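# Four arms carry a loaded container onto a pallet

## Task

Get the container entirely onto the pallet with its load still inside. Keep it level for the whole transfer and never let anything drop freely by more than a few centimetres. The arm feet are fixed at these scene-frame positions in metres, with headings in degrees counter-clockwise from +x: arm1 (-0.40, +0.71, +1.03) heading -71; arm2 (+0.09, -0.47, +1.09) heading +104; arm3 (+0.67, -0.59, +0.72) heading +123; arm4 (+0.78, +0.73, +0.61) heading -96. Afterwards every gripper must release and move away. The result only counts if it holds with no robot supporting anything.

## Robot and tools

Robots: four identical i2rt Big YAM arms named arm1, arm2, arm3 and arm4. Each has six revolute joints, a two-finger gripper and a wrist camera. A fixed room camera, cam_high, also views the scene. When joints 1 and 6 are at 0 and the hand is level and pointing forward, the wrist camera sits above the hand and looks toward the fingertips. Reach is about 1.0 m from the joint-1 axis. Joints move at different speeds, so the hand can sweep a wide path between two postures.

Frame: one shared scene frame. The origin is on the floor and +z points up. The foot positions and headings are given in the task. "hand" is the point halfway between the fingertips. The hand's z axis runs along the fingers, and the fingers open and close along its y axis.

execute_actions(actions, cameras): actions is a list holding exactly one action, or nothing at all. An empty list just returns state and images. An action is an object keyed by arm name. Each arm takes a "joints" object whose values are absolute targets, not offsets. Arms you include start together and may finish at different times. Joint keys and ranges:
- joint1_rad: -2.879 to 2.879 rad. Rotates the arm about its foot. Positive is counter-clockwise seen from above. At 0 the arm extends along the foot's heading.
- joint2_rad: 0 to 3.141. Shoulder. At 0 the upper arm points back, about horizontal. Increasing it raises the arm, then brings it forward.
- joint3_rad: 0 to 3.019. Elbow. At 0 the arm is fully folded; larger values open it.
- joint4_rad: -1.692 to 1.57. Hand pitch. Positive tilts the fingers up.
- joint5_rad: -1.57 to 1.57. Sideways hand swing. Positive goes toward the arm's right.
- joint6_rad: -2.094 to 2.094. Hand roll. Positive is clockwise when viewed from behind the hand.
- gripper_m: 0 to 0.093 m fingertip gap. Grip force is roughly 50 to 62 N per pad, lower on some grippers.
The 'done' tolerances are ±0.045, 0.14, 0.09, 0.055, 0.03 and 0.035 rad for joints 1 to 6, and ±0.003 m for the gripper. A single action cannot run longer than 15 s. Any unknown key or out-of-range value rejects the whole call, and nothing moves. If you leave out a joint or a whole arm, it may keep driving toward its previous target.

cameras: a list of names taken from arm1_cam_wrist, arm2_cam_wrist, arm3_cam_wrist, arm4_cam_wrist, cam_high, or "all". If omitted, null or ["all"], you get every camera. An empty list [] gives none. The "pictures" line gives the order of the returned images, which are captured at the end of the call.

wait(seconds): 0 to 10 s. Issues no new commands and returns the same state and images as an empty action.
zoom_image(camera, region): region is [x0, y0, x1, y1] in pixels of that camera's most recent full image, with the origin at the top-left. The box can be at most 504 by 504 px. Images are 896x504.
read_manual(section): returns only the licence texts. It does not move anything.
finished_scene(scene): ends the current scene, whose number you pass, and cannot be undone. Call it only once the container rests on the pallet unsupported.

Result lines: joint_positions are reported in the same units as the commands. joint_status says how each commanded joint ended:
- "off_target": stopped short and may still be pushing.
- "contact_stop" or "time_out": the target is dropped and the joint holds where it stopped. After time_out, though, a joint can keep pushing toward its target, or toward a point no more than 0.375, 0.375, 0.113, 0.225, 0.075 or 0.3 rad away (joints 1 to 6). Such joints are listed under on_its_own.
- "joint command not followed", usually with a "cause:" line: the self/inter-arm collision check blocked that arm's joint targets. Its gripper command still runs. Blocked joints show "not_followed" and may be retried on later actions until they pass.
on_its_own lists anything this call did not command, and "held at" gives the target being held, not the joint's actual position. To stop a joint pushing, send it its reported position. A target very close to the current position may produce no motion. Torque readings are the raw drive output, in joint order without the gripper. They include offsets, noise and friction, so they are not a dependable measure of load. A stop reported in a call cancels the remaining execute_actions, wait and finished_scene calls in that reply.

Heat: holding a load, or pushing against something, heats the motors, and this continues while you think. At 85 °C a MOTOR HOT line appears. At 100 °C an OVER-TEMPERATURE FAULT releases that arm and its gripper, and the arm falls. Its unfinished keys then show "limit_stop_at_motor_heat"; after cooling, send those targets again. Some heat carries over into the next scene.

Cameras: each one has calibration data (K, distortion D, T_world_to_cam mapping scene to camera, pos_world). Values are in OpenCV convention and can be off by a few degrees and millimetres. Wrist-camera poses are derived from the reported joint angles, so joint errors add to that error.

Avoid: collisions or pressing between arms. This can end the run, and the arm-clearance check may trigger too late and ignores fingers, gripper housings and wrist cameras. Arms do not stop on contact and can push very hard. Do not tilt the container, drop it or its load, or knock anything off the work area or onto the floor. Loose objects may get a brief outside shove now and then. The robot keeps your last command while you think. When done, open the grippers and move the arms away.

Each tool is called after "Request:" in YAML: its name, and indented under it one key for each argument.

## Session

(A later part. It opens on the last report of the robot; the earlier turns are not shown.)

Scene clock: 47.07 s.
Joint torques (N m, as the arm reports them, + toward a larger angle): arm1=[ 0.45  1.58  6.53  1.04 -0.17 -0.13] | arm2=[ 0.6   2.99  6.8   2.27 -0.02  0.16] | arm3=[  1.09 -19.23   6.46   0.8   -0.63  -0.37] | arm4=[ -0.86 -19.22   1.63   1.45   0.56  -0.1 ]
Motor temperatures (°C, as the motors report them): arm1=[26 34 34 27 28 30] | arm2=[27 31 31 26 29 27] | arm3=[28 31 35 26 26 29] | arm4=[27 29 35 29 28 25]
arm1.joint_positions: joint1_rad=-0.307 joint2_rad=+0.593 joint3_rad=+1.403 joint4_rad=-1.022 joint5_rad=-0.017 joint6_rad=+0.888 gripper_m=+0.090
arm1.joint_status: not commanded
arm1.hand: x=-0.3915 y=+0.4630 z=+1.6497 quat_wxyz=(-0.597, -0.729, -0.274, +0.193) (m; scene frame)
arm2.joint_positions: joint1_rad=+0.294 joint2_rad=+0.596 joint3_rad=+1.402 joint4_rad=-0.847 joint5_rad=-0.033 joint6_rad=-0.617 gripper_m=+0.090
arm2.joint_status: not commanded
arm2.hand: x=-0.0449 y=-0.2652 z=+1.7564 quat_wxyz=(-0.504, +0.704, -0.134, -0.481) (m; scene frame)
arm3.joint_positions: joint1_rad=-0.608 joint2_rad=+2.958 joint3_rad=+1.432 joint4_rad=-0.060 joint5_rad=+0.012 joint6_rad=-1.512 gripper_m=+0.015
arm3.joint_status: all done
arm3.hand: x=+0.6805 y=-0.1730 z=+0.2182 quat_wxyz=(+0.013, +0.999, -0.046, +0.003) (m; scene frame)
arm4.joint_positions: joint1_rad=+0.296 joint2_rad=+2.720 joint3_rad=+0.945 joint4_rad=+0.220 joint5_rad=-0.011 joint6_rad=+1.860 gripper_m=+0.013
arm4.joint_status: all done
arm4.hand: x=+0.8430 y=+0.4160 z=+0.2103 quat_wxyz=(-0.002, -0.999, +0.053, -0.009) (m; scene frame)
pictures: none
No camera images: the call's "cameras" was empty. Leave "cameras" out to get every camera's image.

Landed. Unload, release, retreat.

Request:
execute_actions:
  actions:
    - {"arm3":{"joints":{"joint2_rad":2.968,"joint3_rad":1.47}},"arm4":{"joints":{"joint2_rad":2.73,"joint3_rad":0.965}}}
  cameras: []

Request:
execute_actions:
  actions:
    - {"arm3":{"joints":{"gripper_m":0.09,"joint3_rad":1.445}},"arm4":{"joints":{"gripper_m":0.09,"joint3_rad":0.945}}}
  cameras: []

Request:
execute_actions:
  actions:
    - {"arm3":{"joints":{"joint2_rad":2.68,"joint3_rad":1.165}},"arm4":{"joints":{"joint2_rad":2.4,"joint3_rad":0.745,"joint4_rad":0.09}}}
  cameras: []

Request:
execute_actions:
  actions:
    - {"arm3":{"joints":{"joint2_rad":0.8,"joint4_rad":-1.2,"joint6_rad":0,"joint1_rad":-0.5}},"arm4":{"joints":{"joint2_rad":0.8,"joint3_rad":1.0,"joint4_rad":-1.3,"joint6_rad":0,"joint1_rad":0.1}}}
  cameras: ["arm3_cam_wrist","arm4_cam_wrist","cam_high"]

Scene clock: 47.87 s.
Joint torques (N m, as the arm reports them, + toward a larger angle): arm1=[ 0.38  1.5   6.53  1.02 -0.17 -0.13] | arm2=[ 0.57  2.92  6.81  2.27 -0.02  0.16] | arm3=[  0.71 -14.5    3.76   0.82  -0.59  -0.3 ] | arm4=[ -0.62 -15.44   0.27   1.34   0.58  -0.11]
Motor temperatures (°C, as the motors report them): arm1=[26 34 34 27 28 30] | arm2=[27 31 31 26 29 27] | arm3=[28 31 34 26 26 29] | arm4=[27 29 35 29 28 25]
arm1.joint_positions: joint1_rad=-0.307 joint2_rad=+0.593 joint3_rad=+1.403 joint4_rad=-1.022 joint5_rad=-0.017 joint6_rad=+0.888 gripper_m=+0.090
arm1.joint_status: not commanded
arm1.hand: x=-0.3915 y=+0.4630 z=+1.6497 quat_wxyz=(-0.597, -0.729, -0.274, +0.193) (m; scene frame)
arm2.joint_positions: joint1_rad=+0.294 joint2_rad=+0.596 joint3_rad=+1.402 joint4_rad=-0.847 joint5_rad=-0.033 joint6_rad=-0.617 gripper_m=+0.090
arm2.joint_status: not commanded
arm2.hand: x=-0.0449 y=-0.2652 z=+1.7564 quat_wxyz=(-0.504, +0.704, -0.134, -0.481) (m; scene frame)
arm3.joint_positions: joint1_rad=-0.608 joint2_rad=+2.960 joint3_rad=+1.432 joint4_rad=-0.060 joint5_rad=+0.012 joint6_rad=-1.512 gripper_m=+0.015
arm3.joint_status: all done
arm3.hand: x=+0.6804 y=-0.1744 z=+0.2173 quat_wxyz=(+0.014, +0.999, -0.046, +0.003) (m; scene frame)
arm4.joint_positions: joint1_rad=+0.296 joint2_rad=+2.722 joint3_rad=+0.943 joint4_rad=+0.225 joint5_rad=-0.011 joint6_rad=+1.860 gripper_m=+0.013
arm4.joint_status: all done
arm4.hand: x=+0.8428 y=+0.4170 z=+0.2098 quat_wxyz=(-0.002, -0.999, +0.053, -0.010) (m; scene frame)
pictures: none
No camera images: the call's "cameras" was empty. Leave "cameras" out to get every camera's image.

Scene clock: 48.57 s.
Joint torques (N m, as the arm reports them, + toward a larger angle): arm1=[ 0.4   1.53  6.53  1.04 -0.17 -0.13] | arm2=[ 0.55  2.94  6.81  2.27 -0.02  0.16] | arm3=[  0.8  -14.6    1.26   0.59  -0.22  -0.27] | arm4=[ -0.7  -15.08  -1.27   1.14   0.26  -0.15]
Motor temperatures (°C, as the motors report them): arm1=[26 34 34 27 28 30] | arm2=[27 31 31 26 29 27] | arm3=[28 31 34 26 26 29] | arm4=[27 28 35 29 28 25]
arm1.joint_positions: joint1_rad=-0.307 joint2_rad=+0.593 joint3_rad=+1.403 joint4_rad=-1.022 joint5_rad=-0.017 joint6_rad=+0.888 gripper_m=+0.090
arm1.joint_status: not commanded
arm1.hand: x=-0.3915 y=+0.4630 z=+1.6497 quat_wxyz=(-0.597, -0.729, -0.274, +0.193) (m; scene frame)
arm2.joint_positions: joint1_rad=+0.294 joint2_rad=+0.596 joint3_rad=+1.402 joint4_rad=-0.847 joint5_rad=-0.033 joint6_rad=-0.617 gripper_m=+0.090
arm2.joint_status: not commanded
arm2.hand: x=-0.0449 y=-0.2652 z=+1.7564 quat_wxyz=(-0.504, +0.704, -0.134, -0.481) (m; scene frame)
arm3.joint_positions: joint1_rad=-0.608 joint2_rad=+2.960 joint3_rad=+1.440 joint4_rad=-0.057 joint5_rad=+0.004 joint6_rad=-1.526 gripper_m=+0.090
arm3.joint_status: all done
arm3.hand: x=+0.6792 y=-0.1686 z=+0.2174 quat_wxyz=(+0.009, +0.999, -0.040, -0.001) (m; scene frame)
arm4.joint_positions: joint1_rad=+0.296 joint2_rad=+2.722 joint3_rad=+0.943 joint4_rad=+0.228 joint5_rad=-0.004 joint6_rad=+1.860 gripper_m=+0.090
arm4.joint_status: all done
arm4.hand: x=+0.8418 y=+0.4161 z=+0.2097 quat_wxyz=(-0.004, -0.999, +0.053, -0.007) (m; scene frame)
pictures: none
No camera images: the call's "cameras" was empty. Leave "cameras" out to get every camera's image.

Scene clock: 49.73 s.
Joint torques (N m, as the arm reports them, + toward a larger angle): arm1=[ 0.42  1.53  6.51  1.01 -0.18 -0.13] | arm2=[ 0.57  2.92  6.8   2.29 -0.03  0.16] | arm3=[  0.83 -13.24   1.04   0.48  -0.23  -0.17] | arm4=[ -0.43 -14.71  -0.49   0.69   0.11  -0.1 ]
Motor temperatures (°C, as the motors report them): arm1=[26 34 34 27 28 30] | arm2=[27 31 31 26 29 27] | arm3=[28 31 34 26 26 29] | arm4=[27 28 34 29 28 25]
arm1.joint_positions: joint1_rad=-0.307 joint2_rad=+0.593 joint3_rad=+1.403 joint4_rad=-1.022 joint5_rad=-0.017 joint6_rad=+0.888 gripper_m=+0.090
arm1.joint_status: not commanded
arm1.hand: x=-0.3915 y=+0.4630 z=+1.6497 quat_wxyz=(-0.597, -0.729, -0.274, +0.193) (m; scene frame)
arm2.joint_positions: joint1_rad=+0.294 joint2_rad=+0.596 joint3_rad=+1.402 joint4_rad=-0.847 joint5_rad=-0.033 joint6_rad=-0.617 gripper_m=+0.090
arm2.joint_status: not commanded
arm2.hand: x=-0.0449 y=-0.2652 z=+1.7564 quat_wxyz=(-0.504, +0.704, -0.134, -0.481) (m; scene frame)
arm3.joint_positions: joint1_rad=-0.608 joint2_rad=+2.666 joint3_rad=+1.167 joint4_rad=-0.051 joint5_rad=+0.004 joint6_rad=-1.527 gripper_m=+0.090
arm3.joint_status: all done
arm3.hand: x=+0.6798 y=-0.1693 z=+0.3296 quat_wxyz=(-0.005, +0.999, -0.039, -0.001) (m; scene frame)
arm4.joint_positions: joint1_rad=+0.296 joint2_rad=+2.395 joint3_rad=+0.748 joint4_rad=+0.097 joint5_rad=+0.000 joint6_rad=+1.860 gripper_m=+0.090
arm4.joint_status: all done
arm4.hand: x=+0.8407 y=+0.4140 z=+0.3178 quat_wxyz=(-0.005, -0.999, +0.053, -0.005) (m; scene frame)
pictures: none
No camera images: the call's "cameras" was empty. Leave "cameras" out to get every camera's image.

Scene clock: 52.03 s.
Joint torques (N m, as the arm reports them, + toward a larger angle): arm1=[ 0.36  1.41  6.52  1.01 -0.17 -0.13] | arm2=[ 0.56  2.9   6.81  2.29 -0.02  0.16] | arm3=[-0.91  0.09 11.29  0.52 -0.04  0.08] | arm4=[ 0.42 -2.22  8.54  1.54 -0.03 -0.17]
Motor temperatures (°C, as the motors report them): arm1=[26 33 34 27 28 30] | arm2=[27 30 31 26 29 27] | arm3=[28 31 34 26 26 29] | arm4=[27 28 34 29 28 25]
arm1.joint_positions: joint1_rad=-0.307 joint2_rad=+0.593 joint3_rad=+1.403 joint4_rad=-1.022 joint5_rad=-0.017 joint6_rad=+0.888 gripper_m=+0.090
arm1.joint_status: not commanded
arm1.hand: x=-0.3915 y=+0.4630 z=+1.6497 quat_wxyz=(-0.597, -0.729, -0.274, +0.193) (m; scene frame)
arm2.joint_positions: joint1_rad=+0.294 joint2_rad=+0.596 joint3_rad=+1.402 joint4_rad=-0.847 joint5_rad=-0.033 joint6_rad=-0.617 gripper_m=+0.090
arm2.joint_status: not commanded
arm2.hand: x=-0.0449 y=-0.2652 z=+1.7564 quat_wxyz=(-0.504, +0.704, -0.134, -0.481) (m; scene frame)
arm3.joint_positions: joint1_rad=-0.490 joint2_rad=+0.789 joint3_rad=+1.154 joint4_rad=-1.181 joint5_rad=+0.002 joint6_rad=-0.014 gripper_m=+0.090
arm3.joint_status: all done
arm3.hand: x=+0.6421 y=-0.2548 z=+1.1183 quat_wxyz=(-0.246, +0.689, -0.627, -0.267) (m; scene frame)
arm4.joint_positions: joint1_rad=+0.088 joint2_rad=+0.796 joint3_rad=+1.000 joint4_rad=-1.292 joint5_rad=+0.000 joint6_rad=+0.013 gripper_m=+0.090
arm4.joint_status: all done
arm4.hand: x=+0.7717 y=+0.4319 z=+0.9146 quat_wxyz=(-0.167, -0.701, -0.674, +0.165) (m; scene frame)
pictures: arm3_cam_wrist, arm4_cam_wrist, cam_high
camera_calibration (this result's frames):
arm3_cam_wrist: T_world_to_cam=[[0.997219, 0.074369, -0.00480646, -0.613341], [0.0735051, -0.992165, -0.101024, -0.183651], [-0.0122818, 0.10039, -0.994872, 1.2714], [0, 0, 0, 1]] pos_world=[0.640749, -0.264234, 1.24338]
arm4_cam_wrist: T_world_to_cam=[[-0.999347, 0.0349523, 0.00921407, 0.743471], [0.0359095, 0.989135, 0.142559, -0.579575], [-0.0041312, 0.142797, -0.989743, 0.967335], [0, 0, 0, 1]] pos_world=[0.767793, 0.40916, 1.03319]
Images, in order (width x height): arm3_cam_wrist 896x504, arm4_cam_wrist 896x504, cam_high 896x504.

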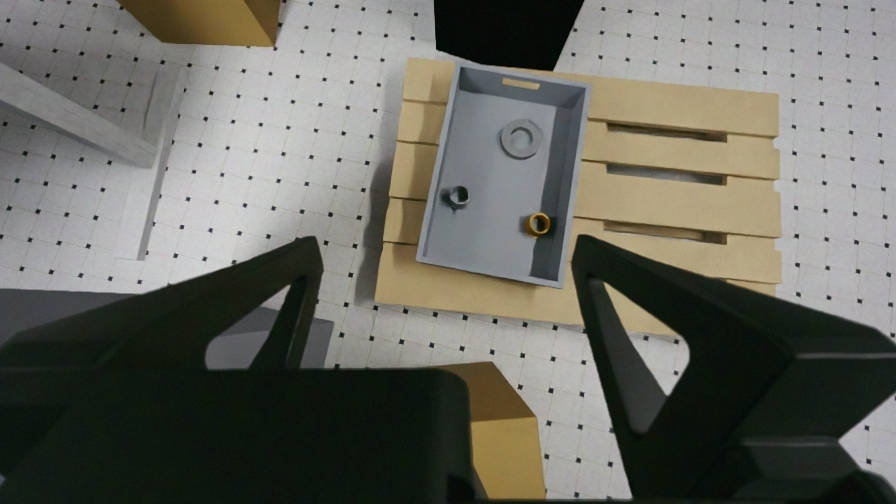

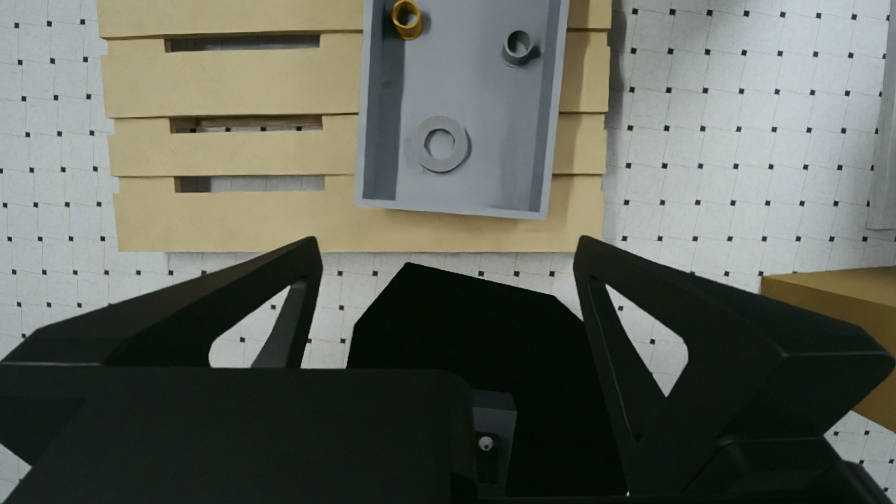

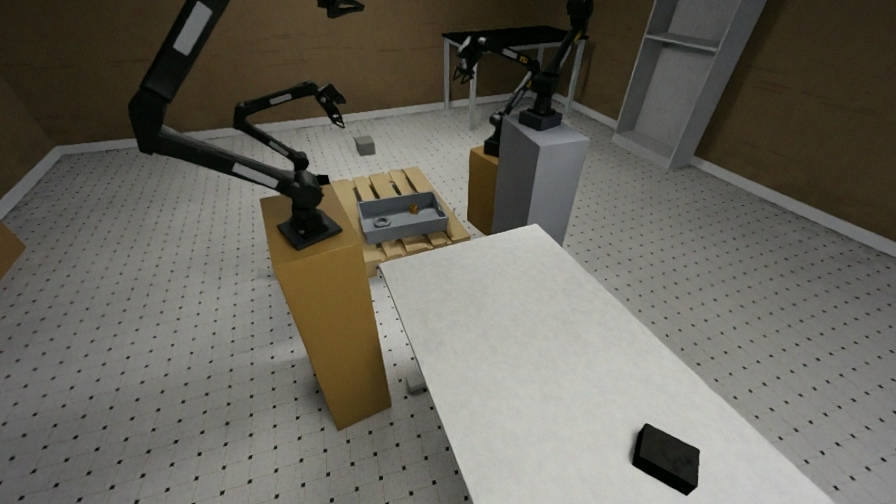

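Request:
finished_scene:
  scene: 2

The scene is finished: the task was done.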